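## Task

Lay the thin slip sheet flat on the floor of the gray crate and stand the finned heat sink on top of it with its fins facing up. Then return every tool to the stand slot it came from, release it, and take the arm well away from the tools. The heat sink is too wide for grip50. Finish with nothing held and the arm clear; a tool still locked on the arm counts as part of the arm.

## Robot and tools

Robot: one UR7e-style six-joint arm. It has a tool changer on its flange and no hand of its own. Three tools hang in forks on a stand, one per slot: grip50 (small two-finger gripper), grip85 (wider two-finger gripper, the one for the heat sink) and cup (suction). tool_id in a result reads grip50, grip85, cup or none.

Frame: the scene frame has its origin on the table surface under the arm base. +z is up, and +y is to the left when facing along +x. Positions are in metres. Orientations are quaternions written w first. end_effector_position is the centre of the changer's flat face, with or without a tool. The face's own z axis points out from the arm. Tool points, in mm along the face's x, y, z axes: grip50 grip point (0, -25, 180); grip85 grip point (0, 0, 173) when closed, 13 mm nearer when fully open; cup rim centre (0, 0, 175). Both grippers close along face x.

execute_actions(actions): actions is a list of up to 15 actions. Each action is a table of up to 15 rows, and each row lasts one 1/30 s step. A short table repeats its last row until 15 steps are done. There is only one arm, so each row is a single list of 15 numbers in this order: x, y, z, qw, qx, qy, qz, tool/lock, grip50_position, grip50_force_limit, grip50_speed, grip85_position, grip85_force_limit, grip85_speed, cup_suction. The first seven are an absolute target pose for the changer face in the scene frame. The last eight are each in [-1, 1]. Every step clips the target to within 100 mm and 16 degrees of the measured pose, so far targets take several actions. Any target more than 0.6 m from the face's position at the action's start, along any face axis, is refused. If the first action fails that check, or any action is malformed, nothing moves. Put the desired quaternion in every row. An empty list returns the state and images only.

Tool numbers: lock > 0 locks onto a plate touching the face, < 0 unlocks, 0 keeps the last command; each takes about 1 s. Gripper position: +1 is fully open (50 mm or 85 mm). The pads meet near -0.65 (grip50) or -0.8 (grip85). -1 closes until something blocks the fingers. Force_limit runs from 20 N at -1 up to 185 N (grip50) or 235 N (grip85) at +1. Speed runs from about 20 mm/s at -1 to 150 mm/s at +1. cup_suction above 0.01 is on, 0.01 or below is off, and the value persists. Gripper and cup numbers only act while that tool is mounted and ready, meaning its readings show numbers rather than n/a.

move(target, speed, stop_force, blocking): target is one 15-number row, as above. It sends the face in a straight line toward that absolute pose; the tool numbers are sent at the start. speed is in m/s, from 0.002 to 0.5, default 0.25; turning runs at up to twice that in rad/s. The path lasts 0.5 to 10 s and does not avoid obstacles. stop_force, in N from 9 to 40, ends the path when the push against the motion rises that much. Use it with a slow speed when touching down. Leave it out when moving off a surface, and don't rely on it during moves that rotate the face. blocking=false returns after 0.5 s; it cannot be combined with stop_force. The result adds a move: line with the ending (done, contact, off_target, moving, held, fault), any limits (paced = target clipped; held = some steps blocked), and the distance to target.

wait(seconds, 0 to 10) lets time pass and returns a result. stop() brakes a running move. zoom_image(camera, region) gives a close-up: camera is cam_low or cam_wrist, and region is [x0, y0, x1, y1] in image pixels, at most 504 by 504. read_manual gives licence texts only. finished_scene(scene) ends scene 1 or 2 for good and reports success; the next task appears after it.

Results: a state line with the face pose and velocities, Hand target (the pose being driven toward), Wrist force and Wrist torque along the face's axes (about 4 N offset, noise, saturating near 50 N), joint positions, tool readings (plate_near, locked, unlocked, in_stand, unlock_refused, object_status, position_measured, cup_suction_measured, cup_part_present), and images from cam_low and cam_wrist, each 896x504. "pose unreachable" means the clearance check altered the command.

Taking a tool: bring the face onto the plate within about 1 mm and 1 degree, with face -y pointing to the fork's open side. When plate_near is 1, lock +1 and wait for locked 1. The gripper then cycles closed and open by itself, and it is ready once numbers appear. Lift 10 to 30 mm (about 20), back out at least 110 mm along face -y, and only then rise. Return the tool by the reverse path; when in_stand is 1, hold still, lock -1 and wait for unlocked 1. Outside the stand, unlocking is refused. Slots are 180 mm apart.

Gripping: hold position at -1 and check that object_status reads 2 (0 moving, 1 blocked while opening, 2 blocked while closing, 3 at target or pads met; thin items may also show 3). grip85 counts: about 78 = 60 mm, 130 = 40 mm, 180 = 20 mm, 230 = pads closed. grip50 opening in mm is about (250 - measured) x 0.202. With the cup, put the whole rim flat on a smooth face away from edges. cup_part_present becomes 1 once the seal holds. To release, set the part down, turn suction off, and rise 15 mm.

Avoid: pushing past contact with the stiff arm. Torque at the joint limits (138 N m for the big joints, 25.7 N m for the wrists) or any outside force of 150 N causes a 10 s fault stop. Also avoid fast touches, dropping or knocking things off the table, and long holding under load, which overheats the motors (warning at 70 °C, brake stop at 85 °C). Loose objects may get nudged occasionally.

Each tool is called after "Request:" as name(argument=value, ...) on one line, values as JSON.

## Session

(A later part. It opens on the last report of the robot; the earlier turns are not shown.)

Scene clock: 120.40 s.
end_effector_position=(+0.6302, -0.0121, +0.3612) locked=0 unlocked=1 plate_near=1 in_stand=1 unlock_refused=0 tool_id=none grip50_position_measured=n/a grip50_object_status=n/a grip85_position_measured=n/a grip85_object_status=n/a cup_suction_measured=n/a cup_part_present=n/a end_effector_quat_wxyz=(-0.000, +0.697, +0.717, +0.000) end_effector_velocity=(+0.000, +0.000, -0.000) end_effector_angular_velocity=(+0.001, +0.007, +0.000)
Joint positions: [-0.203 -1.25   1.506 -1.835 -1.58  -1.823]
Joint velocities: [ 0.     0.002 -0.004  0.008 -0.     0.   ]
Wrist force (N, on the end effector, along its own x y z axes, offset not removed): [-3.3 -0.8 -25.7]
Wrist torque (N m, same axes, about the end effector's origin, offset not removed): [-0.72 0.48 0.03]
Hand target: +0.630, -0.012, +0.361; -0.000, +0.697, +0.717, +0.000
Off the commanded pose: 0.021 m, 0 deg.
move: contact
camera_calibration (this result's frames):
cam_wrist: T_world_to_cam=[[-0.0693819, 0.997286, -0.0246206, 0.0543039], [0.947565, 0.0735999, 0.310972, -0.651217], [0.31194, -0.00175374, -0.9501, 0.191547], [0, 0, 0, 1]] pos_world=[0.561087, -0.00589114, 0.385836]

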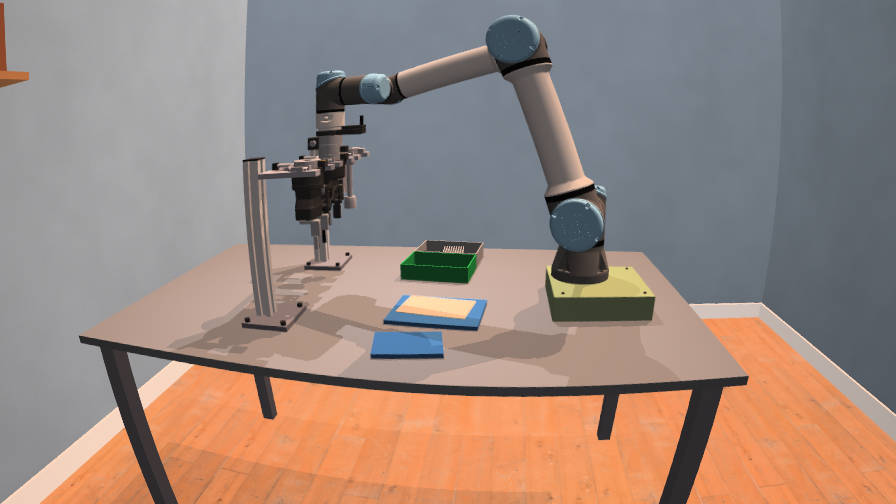

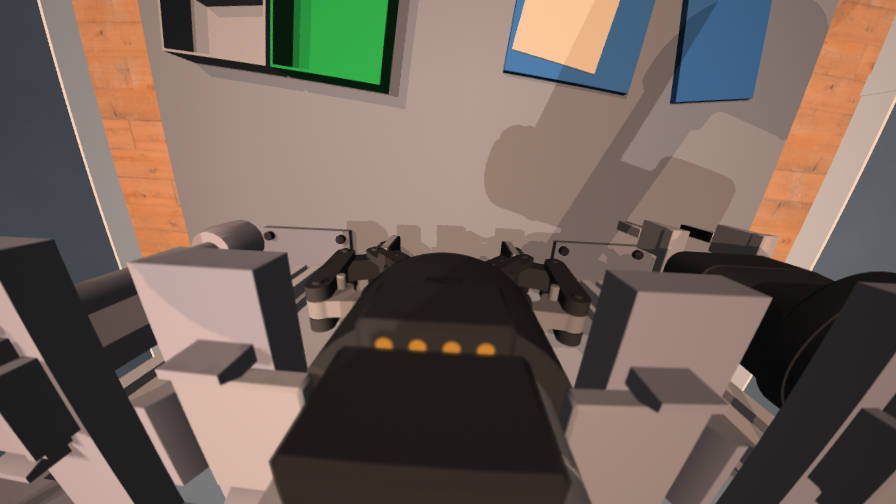

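Request:
execute_actions(actions=[[[0.6302,-0.012,0.3615,0,0.6972,0.7169,0,1,1,0,0,1,0,0,0]],[[0.6302,-0.012,0.3615,0,0.6972,0.7169,0,1,1,0,0,1,0,0,0]],[[0.6302,-0.012,0.3615,0,0.6972,0.7169,0,1,1,0,0,1,0,0,0]]])

Request:
move(target=[0.6302,-0.012,0.381,0,0.6972,0.7169,0,0,1,0,0,1,0,0,0], speed=0.05)

Request:
move(target=[0.50,-0.0156,0.381,0,0.6972,0.7169,0,0,1,0,0,1,0,0,0], speed=0.15)

Request:
move(target=[0.346,-0.33,0.40,0,1,0,0,0,1,0,0,1,0,0,0], speed=0.3)

Scene clock: 128.23 s.
end_effector_position=(+0.6302, -0.0120, +0.3616) locked=1 unlocked=0 plate_near=1 in_stand=1 unlock_refused=0 tool_id=grip85 grip50_position_measured=n/a grip50_object_status=n/a grip85_position_measured=n/a grip85_object_status=n/a cup_suction_measured=n/a cup_part_present=n/a end_effector_quat_wxyz=(+0.000, +0.697, +0.717, +0.000) end_effector_velocity=(-0.000, +0.000, +0.000) end_effector_angular_velocity=(+0.001, +0.000, -0.000)
Joint positions: [-0.203 -1.251  1.505 -1.834 -1.581 -1.824]
Joint velocities: [-0.    -0.     0.     0.001  0.001  0.   ]
Wrist force (N, on the end effector, along its own x y z axes, offset not removed): [-5.1 -1.9 -19.4]
Wrist torque (N m, same axes, about the end effector's origin, offset not removed): [-0.35 1.21 -0.08]
Hand target: +0.630, -0.012, +0.361; +0.000, +0.697, +0.717, -0.000
Off the commanded pose: 0.000 m, 0 deg.
camera_calibration (this result's frames):
cam_wrist: T_world_to_cam=[[-0.0698559, 0.997247, -0.0248792, 0.0546396], [0.947504, 0.0741311, 0.311031, -0.651322], [0.312019, -0.00184579, -0.950074, 0.191838], [0, 0, 0, 1]] pos_world=[0.56109, -0.00585189, 0.386201]

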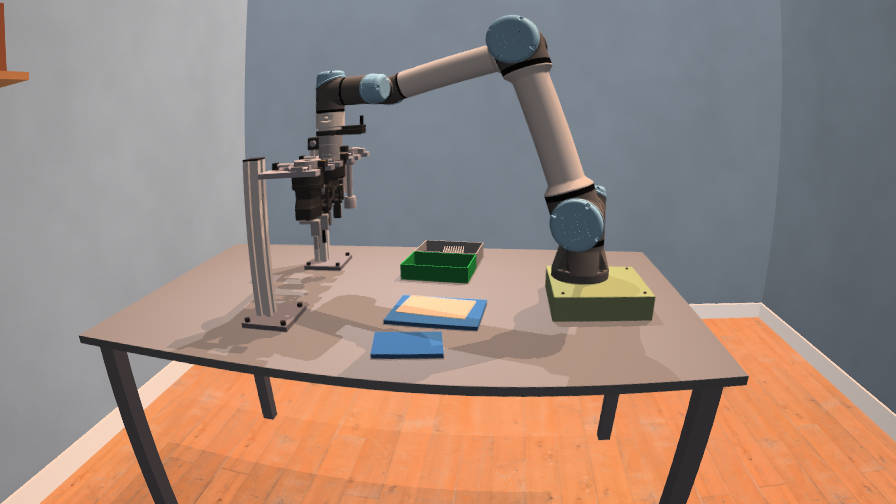

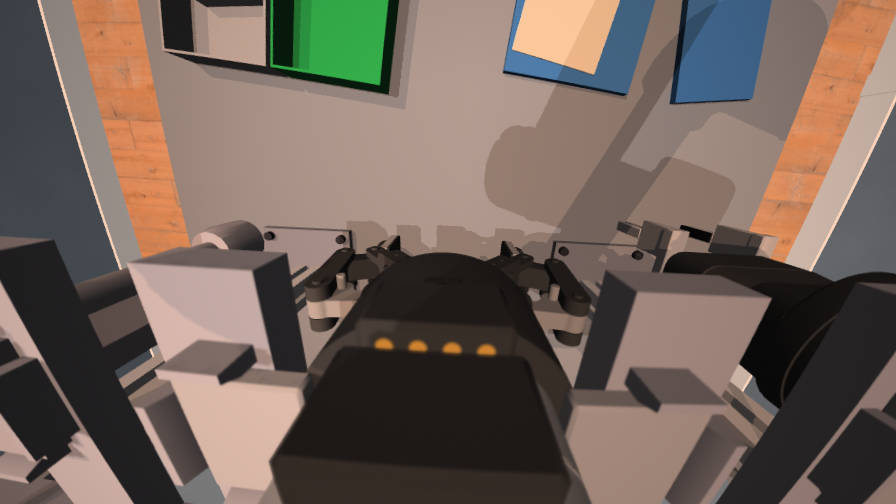

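Scene clock: 129.03 s.
end_effector_position=(+0.6302, -0.0120, +0.3808) locked=1 unlocked=0 plate_near=1 in_stand=0 unlock_refused=0 tool_id=grip85 grip50_position_measured=n/a grip50_object_status=n/a grip85_position_measured=n/a grip85_object_status=n/a cup_suction_measured=n/a cup_part_present=n/a end_effector_quat_wxyz=(+0.000, +0.697, +0.717, -0.000) end_effector_velocity=(+0.000, -0.000, +0.002) end_effector_angular_velocity=(+0.000, -0.000, -0.001)
Joint positions: [-0.202 -1.261  1.469 -1.787 -1.581 -1.823]
Joint velocities: [-0.001 -0.001 -0.004  0.004  0.     0.   ]
Wrist force (N, on the end effector, along its own x y z axes, offset not removed): [-0.7 3.7 -1.5]
Wrist torque (N m, same axes, about the end effector's origin, offset not removed): [0.18 0.05 -0.07]
Hand target: +0.630, -0.012, +0.381; +0.000, +0.697, +0.717, +0.000
Off the commanded pose: 0.000 m, 0 deg.
move: done
camera_calibration (this result's frames):
cam_wrist: T_world_to_cam=[[-0.069853, 0.997248, -0.0248442, 0.0550938], [0.947539, 0.0741172, 0.31093, -0.657262], [0.311915, -0.00182147, -0.950108, 0.210227], [0, 0, 0, 1]] pos_world=[0.561057, -0.00584487, 0.40547]

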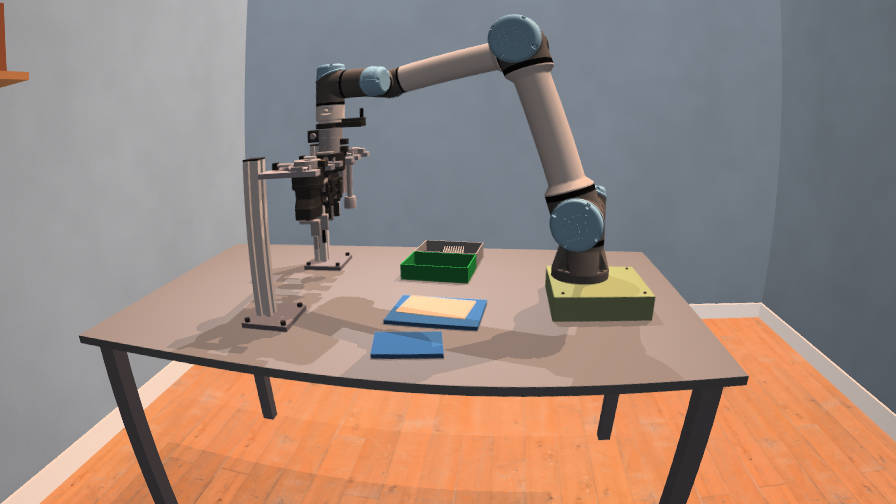

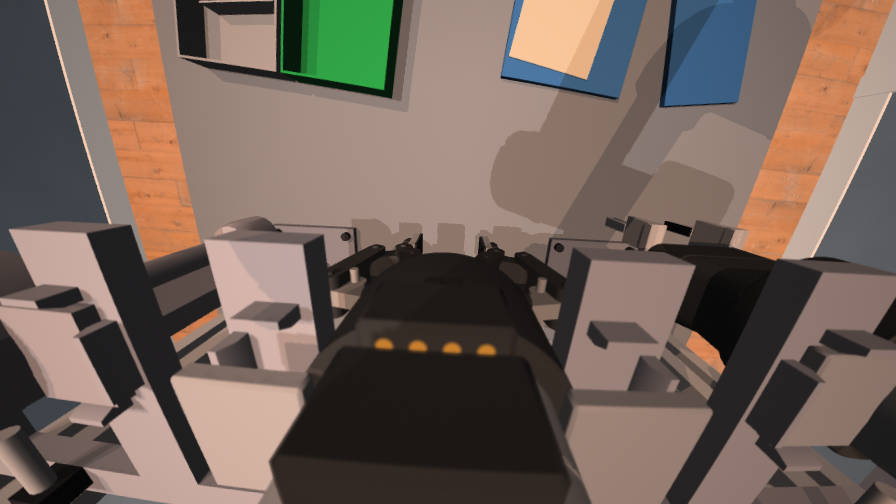

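Scene clock: 130.40 s.
end_effector_position=(+0.5002, -0.0155, +0.3808) locked=1 unlocked=0 plate_near=1 in_stand=0 unlock_refused=0 tool_id=grip85 grip50_position_measured=n/a grip50_object_status=n/a grip85_position_measured=n/a grip85_object_status=n/a cup_suction_measured=n/a cup_part_present=n/a end_effector_quat_wxyz=(+0.000, +0.697, +0.717, -0.000) end_effector_velocity=(-0.001, -0.000, -0.001) end_effector_angular_velocity=(-0.000, +0.001, +0.001)
Joint positions: [-0.269 -1.569  1.832 -1.843 -1.58  -1.89 ]
Joint velocities: [-0.001 -0.003  0.004 -0.001 -0.    -0.002]
Wrist force (N, on the end effector, along its own x y z axes, offset not removed): [-3.6 -2.8 -5.4]
Wrist torque (N m, same axes, about the end effector's origin, offset not removed): [-0.29 0.17 -0.18]
Hand target: +0.500, -0.016, +0.381; +0.000, +0.697, +0.717, -0.000
Off the commanded pose: 0.000 m, 0 deg.
move: done
camera_calibration (this result's frames):
cam_wrist: T_world_to_cam=[[-0.0698444, 0.997244, -0.0250265, 0.0495929], [0.947507, 0.0741661, 0.311013, -0.533842], [0.312012, -0.00199032, -0.950076, 0.250716], [0, 0, 0, 1]] pos_world=[0.431056, -0.00936429, 0.405472]

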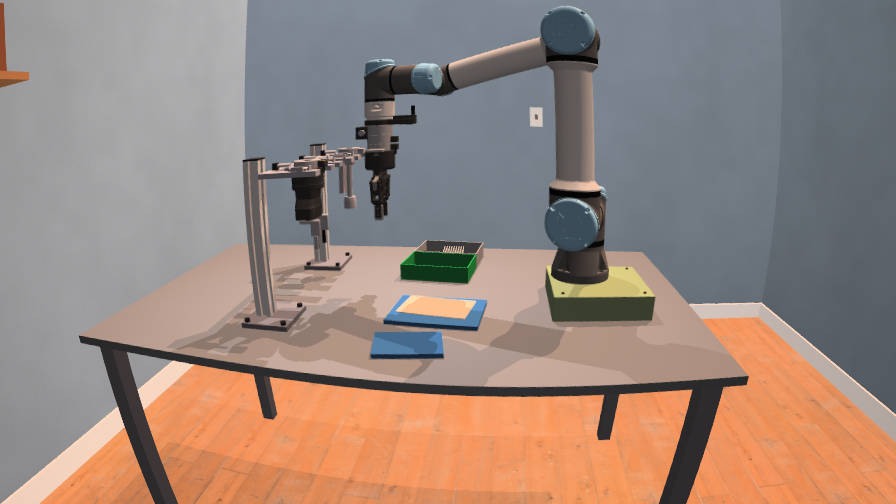

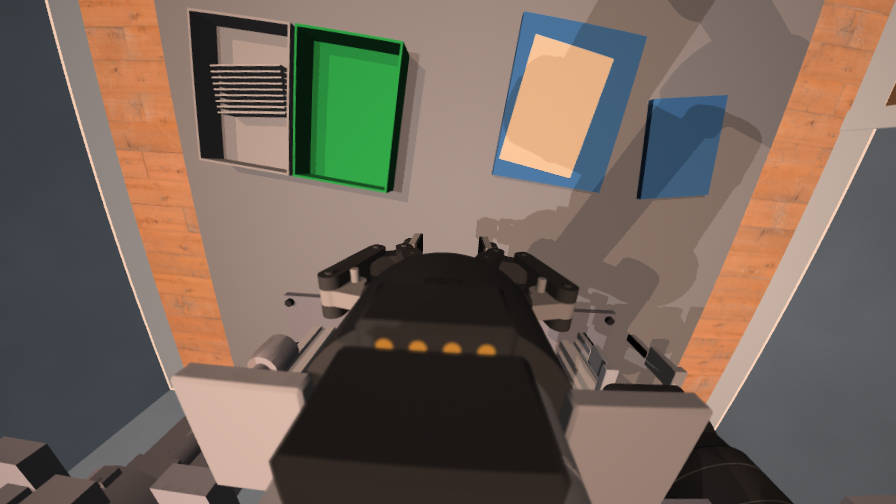

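Scene clock: 133.57 s.
end_effector_position=(+0.3461, -0.3298, +0.4000) locked=1 unlocked=0 plate_near=1 in_stand=0 unlock_refused=0 tool_id=grip85 grip50_position_measured=n/a grip50_object_status=n/a grip85_position_measured=3 grip85_object_status=3 cup_suction_measured=n/a cup_part_present=n/a end_effector_quat_wxyz=(+0.001, +1.000, +0.000, -0.000) end_effector_velocity=(-0.001, -0.002, +0.000) end_effector_angular_velocity=(-0.002, +0.001, -0.009)
Joint positions: [-1.021 -1.645  1.849 -1.789 -1.572 -1.044]
Joint velocities: [-0.003  0.002 -0.002 -0.001 -0.002  0.006]
Wrist force (N, on the end effector, along its own x y z axes, offset not removed): [1.0 1.4 -2.6]
Wrist torque (N m, same axes, about the end effector's origin, offset not removed): [0.03 -0.31 0.02]
Hand target: +0.346, -0.330, +0.400; +0.001, +1.000, +0.000, -0.000
Off the commanded pose: 0.000 m, 0 deg.
move: done
camera_calibration (this result's frames):
cam_wrist: T_world_to_cam=[[0.99877, 0.0428508, -0.0249613, -0.331937], [0.0485135, -0.948623, 0.312669, -0.397284], [-0.0102807, -0.313495, -0.949534, 0.324955], [0, 0, 0, 1]] pos_world=[0.354143, -0.260777, 0.424488]

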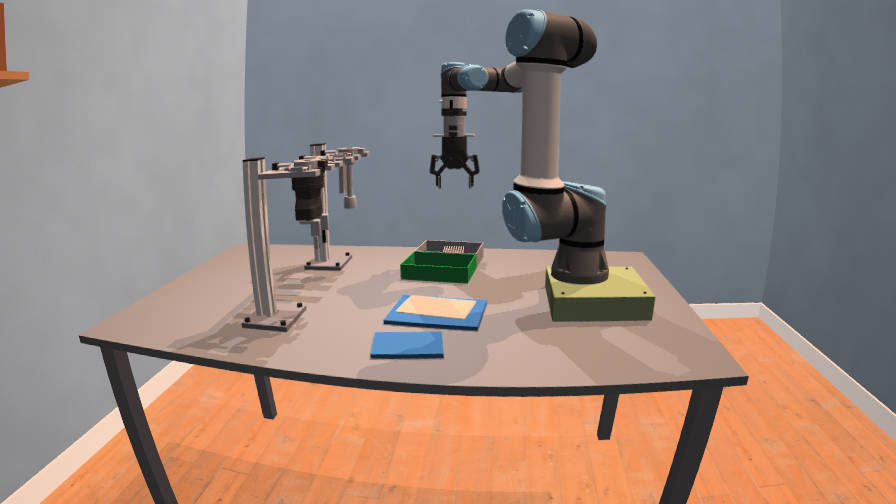

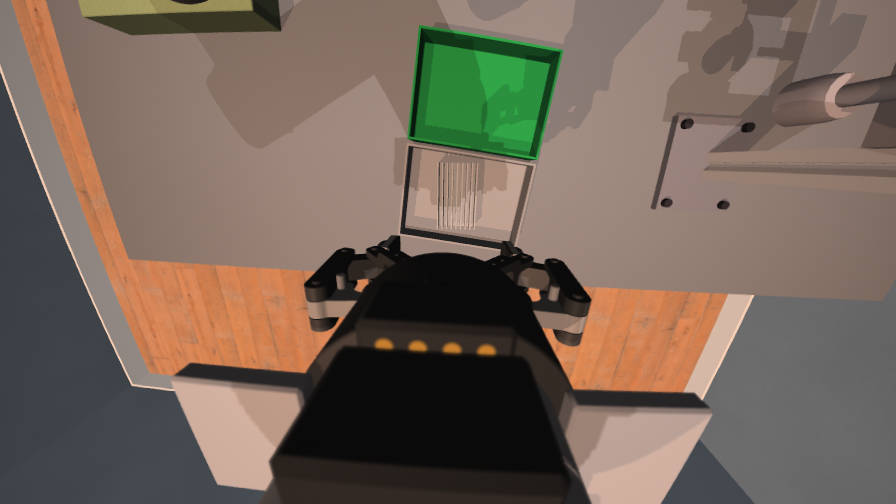

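Request:
move(target=[0.353,-0.300,0.26,0,0.9998,0.0218,0,0,1,0,0,1,0,0,0], speed=0.2)

Request:
zoom_image(camera="cam_low", region=[380,170,520,290])

Scene clock: 139.70 s.
end_effector_position=(+0.3530, -0.3001, +0.2602) locked=1 unlocked=0 plate_near=1 in_stand=0 unlock_refused=0 tool_id=grip85 grip50_position_measured=n/a grip50_object_status=n/a grip85_position_measured=3 grip85_object_status=3 cup_suction_measured=n/a cup_part_present=n/a end_effector_quat_wxyz=(-0.000, +1.000, +0.022, +0.000) end_effector_velocity=(+0.001, +0.000, -0.003) end_effector_angular_velocity=(+0.002, +0.000, +0.002)
Joint positions: [-0.974 -1.536  2.132 -2.18  -1.572 -1.039]
Joint velocities: [ 0.001  0.006  0.003 -0.007  0.001 -0.001]
Wrist force (N, on the end effector, along its own x y z axes, offset not removed): [-3.3 -0.4 -1.2]
Wrist torque (N m, same axes, about the end effector's origin, offset not removed): [-0.14 0.23 0.03]
Hand target: +0.353, -0.300, +0.260; -0.000, +1.000, +0.022, +0.000
Off the commanded pose: 0.000 m, 0 deg.
move: done
camera_calibration (this result's frames):
cam_wrist: T_world_to_cam=[[0.99603, 0.0854989, -0.0247908, -0.329862], [0.0889662, -0.946324, 0.310735, -0.338857], [0.00310737, -0.311707, -0.950173, 0.197608], [0, 0, 0, 1]] pos_world=[0.358086, -0.230869, 0.28488]

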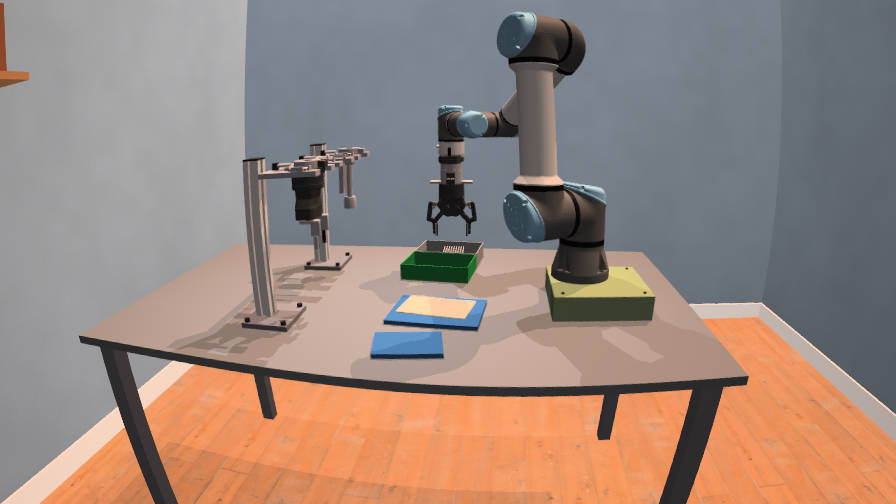

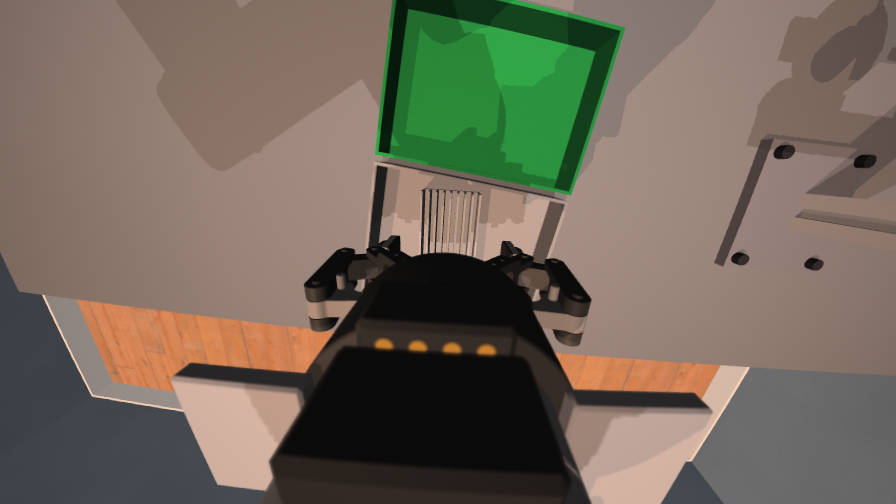

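Region (380, 170, 520, 290) of cam_low's 896x504 image, scaled by 3.600, with more detail than that image has; it fills the top 432 rows of this view, and the rest is white.

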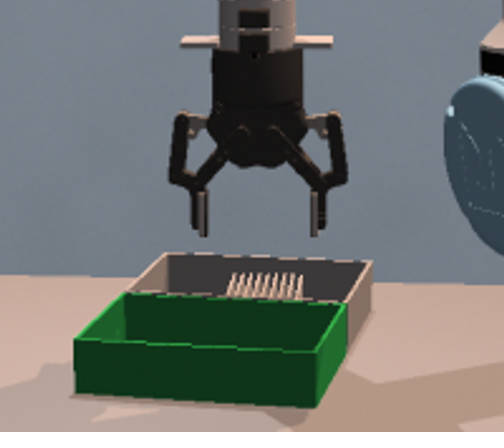

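Request:
move(target=[0.350,-0.300,0.198,0,0.9998,0.0218,0,0,1,0,0,0.7,0,0,0], speed=0.03, stop_force=10)

Request:
zoom_image(camera="cam_low", region=[380,170,520,290])

Scene clock: 144.23 s.
end_effector_position=(+0.3500, -0.3000, +0.1982) locked=1 unlocked=0 plate_near=1 in_stand=0 unlock_refused=0 tool_id=grip85 grip50_position_measured=n/a grip50_object_status=n/a grip85_position_measured=41 grip85_object_status=3 cup_suction_measured=n/a cup_part_present=n/a end_effector_quat_wxyz=(+0.000, +1.000, +0.022, -0.000) end_effector_velocity=(-0.000, -0.000, -0.002) end_effector_angular_velocity=(+0.000, +0.000, +0.001)
Joint positions: [-0.979 -1.426  2.214 -2.372 -1.572 -1.045]
Joint velocities: [-0.001  0.003  0.002 -0.004 -0.    -0.001]
Wrist force (N, on the end effector, along its own x y z axes, offset not removed): [-5.4 0.6 -4.7]
Wrist torque (N m, same axes, about the end effector's origin, offset not removed): [0.01 0.28 0.08]
Hand target: +0.350, -0.300, +0.198; +0.000, +1.000, +0.022, -0.000
Off the commanded pose: 0.000 m, 0 deg.
move: done
camera_calibration (this result's frames):
cam_wrist: T_world_to_cam=[[0.996025, 0.0855419, -0.0248409, -0.328401], [0.0890221, -0.946256, 0.310926, -0.319311], [0.00309141, -0.311902, -0.950109, 0.138625], [0, 0, 0, 1]] pos_world=[0.355092, -0.23082, 0.222833]

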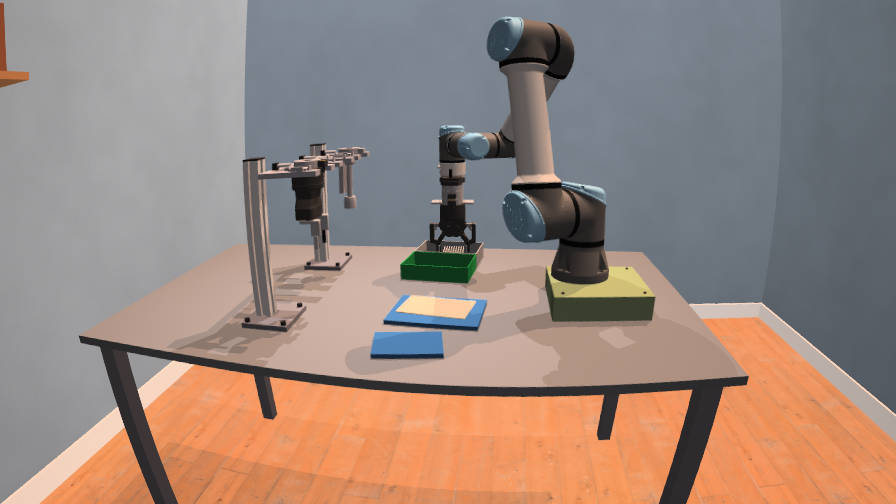

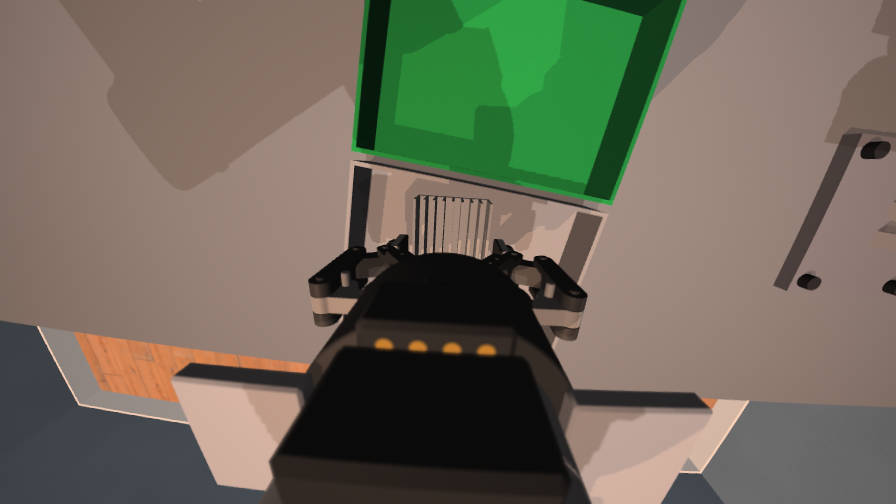

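Region (380, 170, 520, 290) of cam_low's 896x504 image, scaled by 3.600, with more detail than that image has; it fills the top 432 rows of this view, and the rest is white.

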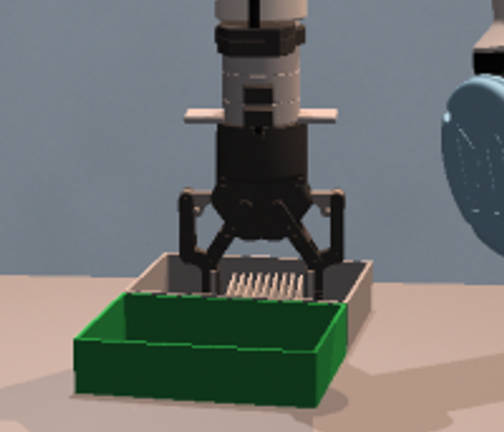

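Request:
move(target=[0.350,-0.300,0.198,0,0.9998,0.0218,0,0,1,0,0,-1,-0.3,-0.5,0])

Request:
move(target=[0.350,-0.300,0.28,0,0.9998,0.0218,0,0,1,0,0,-1,-0.3,-0.5,0], speed=0.1)

Request:
move(target=[0.53,-0.300,0.27,0,0.9998,0.0218,0,0,1,0,0,-1,-0.3,-0.5,0], speed=0.2)

Request:
move(target=[0.53,-0.300,0.205,0,0.9998,0.0218,0,0,1,0,0,-1,-0.3,-0.5,0], speed=0.1)

Request:
move(target=[0.53,-0.300,0.18,0,0.9998,0.0218,0,0,1,0,0,-1,-0.3,-0.5,0], speed=0.006, stop_force=9)

Scene clock: 150.43 s.
end_effector_position=(+0.3500, -0.3000, +0.1980) locked=1 unlocked=0 plate_near=1 in_stand=0 unlock_refused=0 tool_id=grip85 grip50_position_measured=n/a grip50_object_status=n/a grip85_position_measured=80 grip85_object_status=2 cup_suction_measured=n/a cup_part_present=n/a end_effector_quat_wxyz=(+0.000, +1.000, +0.022, +0.000) end_effector_velocity=(-0.000, +0.000, -0.000) end_effector_angular_velocity=(+0.001, +0.000, +0.001)
Joint positions: [-0.979 -1.426  2.215 -2.373 -1.572 -1.045]
Joint velocities: [ 0.    -0.     0.     0.001  0.    -0.001]
Wrist force (N, on the end effector, along its own x y z axes, offset not removed): [-7.3 -7.1 -49.9]
Wrist torque (N m, same axes, about the end effector's origin, offset not removed): [1.49 -1.06 0.13]
Hand target: +0.350, -0.300, +0.198; +0.000, +1.000, +0.022, -0.000
Off the commanded pose: 0.000 m, 0 deg.
move: done
camera_calibration (this result's frames):
cam_wrist: T_world_to_cam=[[0.996026, 0.0855377, -0.0247954, -0.328404], [0.0890036, -0.946229, 0.311012, -0.319265], [0.00314113, -0.311983, -0.950083, 0.138437], [0, 0, 0, 1]] pos_world=[0.35508, -0.230817, 0.222679]

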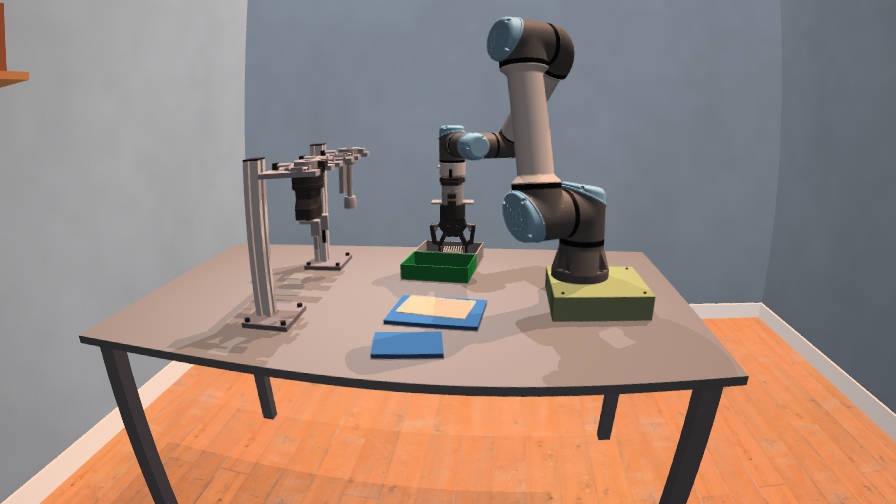

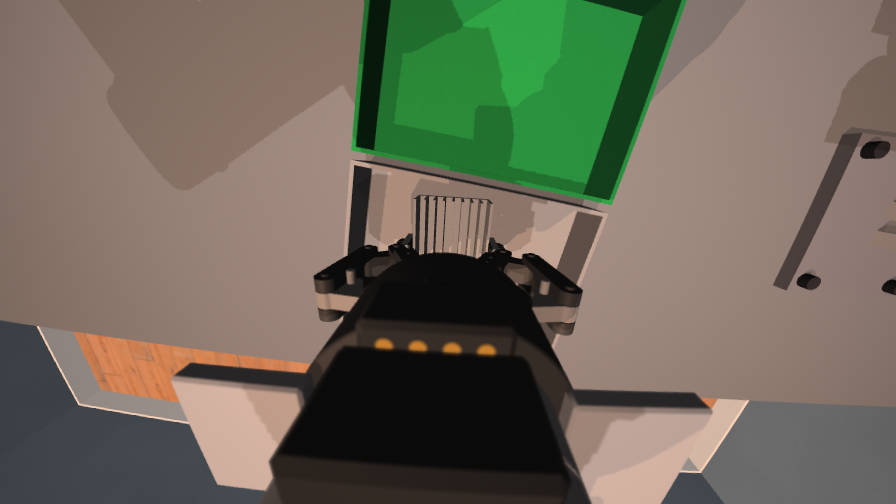

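Scene clock: 151.70 s.
end_effector_position=(+0.3500, -0.2999, +0.2798) locked=1 unlocked=0 plate_near=1 in_stand=0 unlock_refused=0 tool_id=grip85 grip50_position_measured=n/a grip50_object_status=n/a grip85_position_measured=80 grip85_object_status=2 cup_suction_measured=n/a cup_part_present=n/a end_effector_quat_wxyz=(+0.000, +1.000, +0.022, +0.000) end_effector_velocity=(+0.000, -0.000, +0.002) end_effector_angular_velocity=(-0.000, -0.000, +0.001)
Joint positions: [-0.979 -1.571  2.109 -2.122 -1.572 -1.045]
Joint velocities: [ 0.    -0.002 -0.003  0.004 -0.    -0.001]
Wrist force (N, on the end effector, along its own x y z axes, offset not removed): [-0.6 2.4 0.0]
Wrist torque (N m, same axes, about the end effector's origin, offset not removed): [0.16 -0.07 -0.06]
Hand target: +0.350, -0.300, +0.280; +0.000, +1.000, +0.022, +0.000
Off the commanded pose: 0.000 m, 0 deg.
move: done
camera_calibration (this result's frames):
cam_wrist: T_world_to_cam=[[0.996031, 0.0854786, -0.0248233, -0.326368], [0.0889564, -0.946253, 0.310954, -0.344576], [0.00309083, -0.311928, -0.950101, 0.216214], [0, 0, 0, 1]] pos_world=[0.355057, -0.230715, 0.304471]

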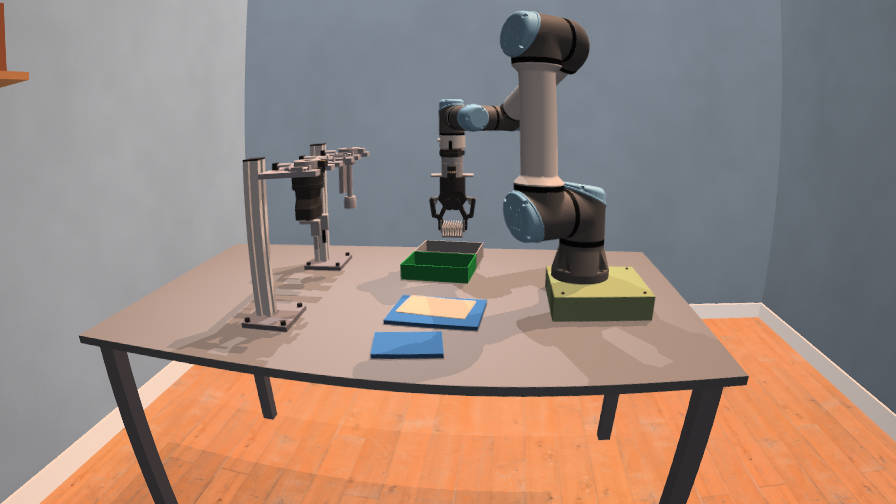

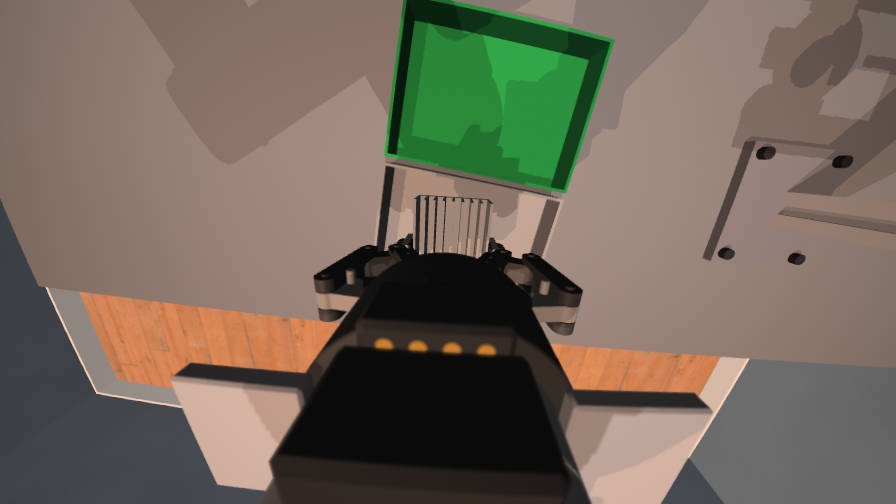

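Scene clock: 153.17 s.
end_effector_position=(+0.5298, -0.3000, +0.2702) locked=1 unlocked=0 plate_near=1 in_stand=0 unlock_refused=0 tool_id=grip85 grip50_position_measured=n/a grip50_object_status=n/a grip85_position_measured=80 grip85_object_status=2 cup_suction_measured=n/a cup_part_present=n/a end_effector_quat_wxyz=(-0.000, +1.000, +0.022, +0.000) end_effector_velocity=(+0.001, -0.002, -0.001) end_effector_angular_velocity=(+0.002, +0.000, -0.002)
Joint positions: [-0.711 -1.225  1.714 -2.072 -1.575 -0.777]
Joint velocities: [-0.001  0.005 -0.005  0.001  0.001  0.001]
Wrist force (N, on the end effector, along its own x y z axes, offset not removed): [0.0 3.2 -1.2]
Wrist torque (N m, same axes, about the end effector's origin, offset not removed): [0.10 0.10 -0.24]
Hand target: +0.530, -0.300, +0.270; -0.000, +1.000, +0.022, +0.000
Off the commanded pose: 0.000 m, 0 deg.
move: done
camera_calibration (this result's frames):
cam_wrist: T_world_to_cam=[[0.99603, 0.085558, -0.0245714, -0.505755], [0.0889554, -0.946454, 0.310342, -0.357584], [0.00329663, -0.311296, -0.950307, 0.206621], [0, 0, 0, 1]] pos_world=[0.534875, -0.230845, 0.2949]

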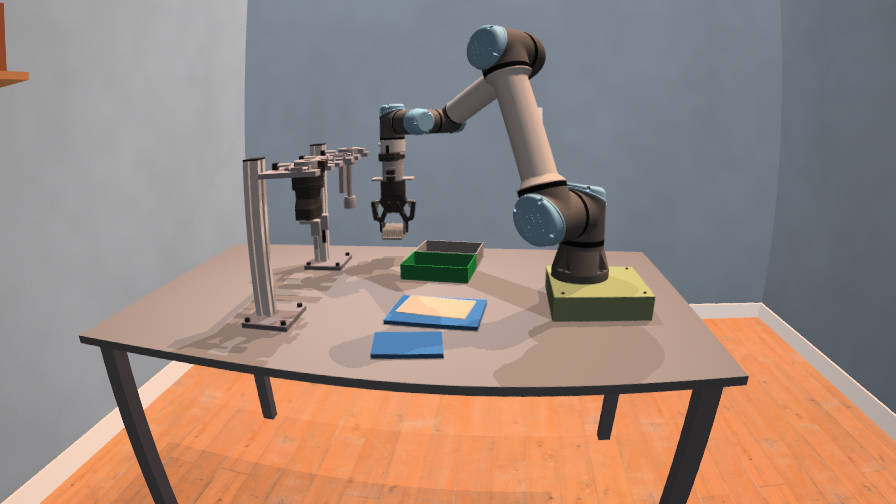

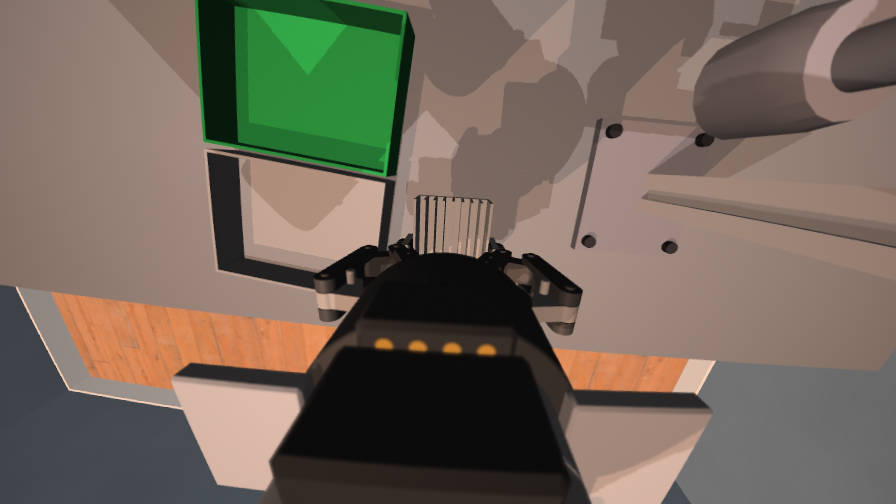

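Scene clock: 154.27 s.
end_effector_position=(+0.5300, -0.3001, +0.2052) locked=1 unlocked=0 plate_near=1 in_stand=0 unlock_refused=0 tool_id=grip85 grip50_position_measured=n/a grip50_object_status=n/a grip85_position_measured=80 grip85_object_status=2 cup_suction_measured=n/a cup_part_present=n/a end_effector_quat_wxyz=(-0.000, +1.000, +0.022, -0.000) end_effector_velocity=(+0.000, -0.000, -0.002) end_effector_angular_velocity=(-0.000, -0.001, -0.002)
Joint positions: [-0.711 -1.14   1.784 -2.227 -1.575 -0.777]
Joint velocities: [ 0.     0.003  0.001 -0.005  0.001  0.002]
Wrist force (N, on the end effector, along its own x y z axes, offset not removed): [-1.7 -0.3 -1.8]
Wrist torque (N m, same axes, about the end effector's origin, offset not removed): [0.16 0.08 -0.12]
Hand target: +0.530, -0.300, +0.205; -0.000, +1.000, +0.022, -0.000
Off the commanded pose: 0.000 m, 0 deg.
move: done
camera_calibration (this result's frames):
cam_wrist: T_world_to_cam=[[0.996025, 0.0855389, -0.0248326, -0.507501], [0.0890167, -0.94626, 0.310916, -0.337521], [0.0030973, -0.311891, -0.950113, 0.14471], [0, 0, 0, 1]] pos_world=[0.535081, -0.230838, 0.229829]

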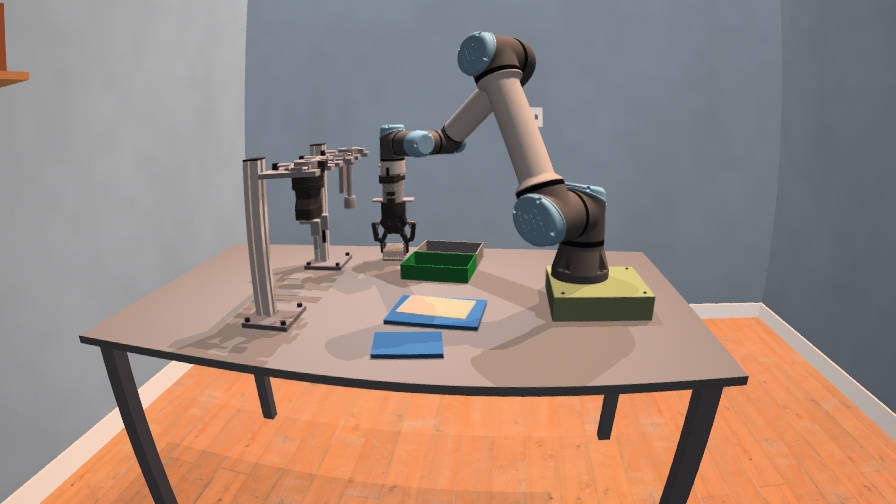

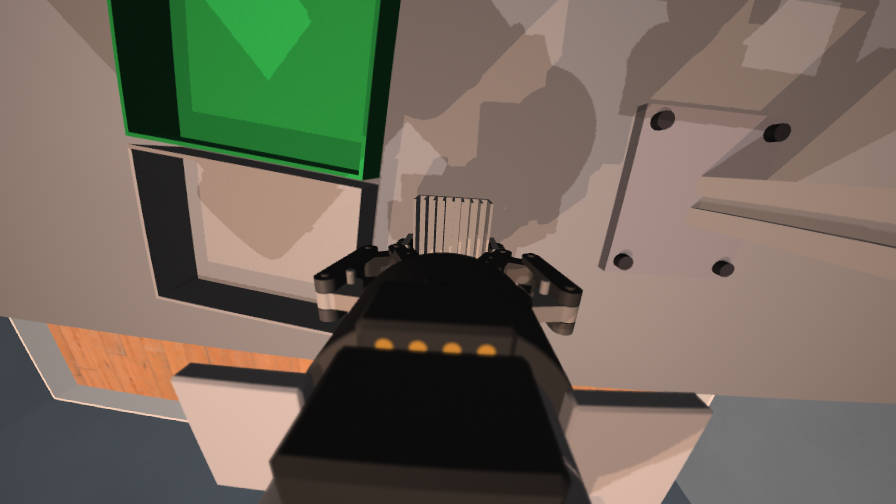

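Scene clock: 156.23 s.
end_effector_position=(+0.5300, -0.3001, +0.1955) locked=1 unlocked=0 plate_near=1 in_stand=0 unlock_refused=0 tool_id=grip85 grip50_position_measured=n/a grip50_object_status=n/a grip85_position_measured=80 grip85_object_status=2 cup_suction_measured=n/a cup_part_present=n/a end_effector_quat_wxyz=(+0.000, +1.000, +0.022, +0.000) end_effector_velocity=(-0.000, +0.000, +0.002) end_effector_angular_velocity=(+0.001, +0.001, +0.001)
Joint positions: [-0.712 -1.125  1.792 -2.25  -1.575 -0.777]
Joint velocities: [ 0.    -0.003 -0.002  0.006  0.    -0.001]
Wrist force (N, on the end effector, along its own x y z axes, offset not removed): [-1.3 -1.8 -33.3]
Wrist torque (N m, same axes, about the end effector's origin, offset not removed): [0.40 0.10 -0.05]
Hand target: +0.530, -0.300, +0.196; +0.000, +1.000, +0.022, +0.000
Off the commanded pose: 0.016 m, 0 deg.
move: contact
camera_calibration (this result's frames):
cam_wrist: T_world_to_cam=[[0.99603, 0.0855358, -0.0246495, -0.507799], [0.088956, -0.946203, 0.311106, -0.334523], [0.00328732, -0.312064, -0.950055, 0.135402], [0, 0, 0, 1]] pos_world=[0.535096, -0.230838, 0.220195]

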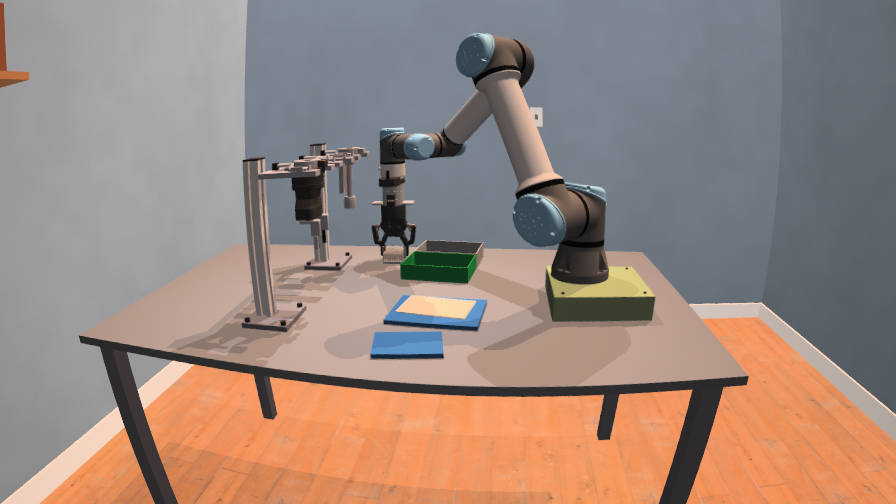

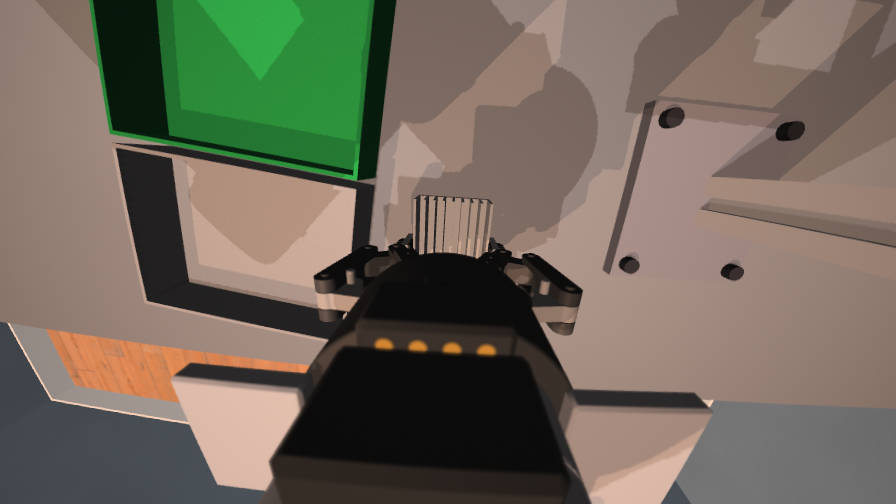

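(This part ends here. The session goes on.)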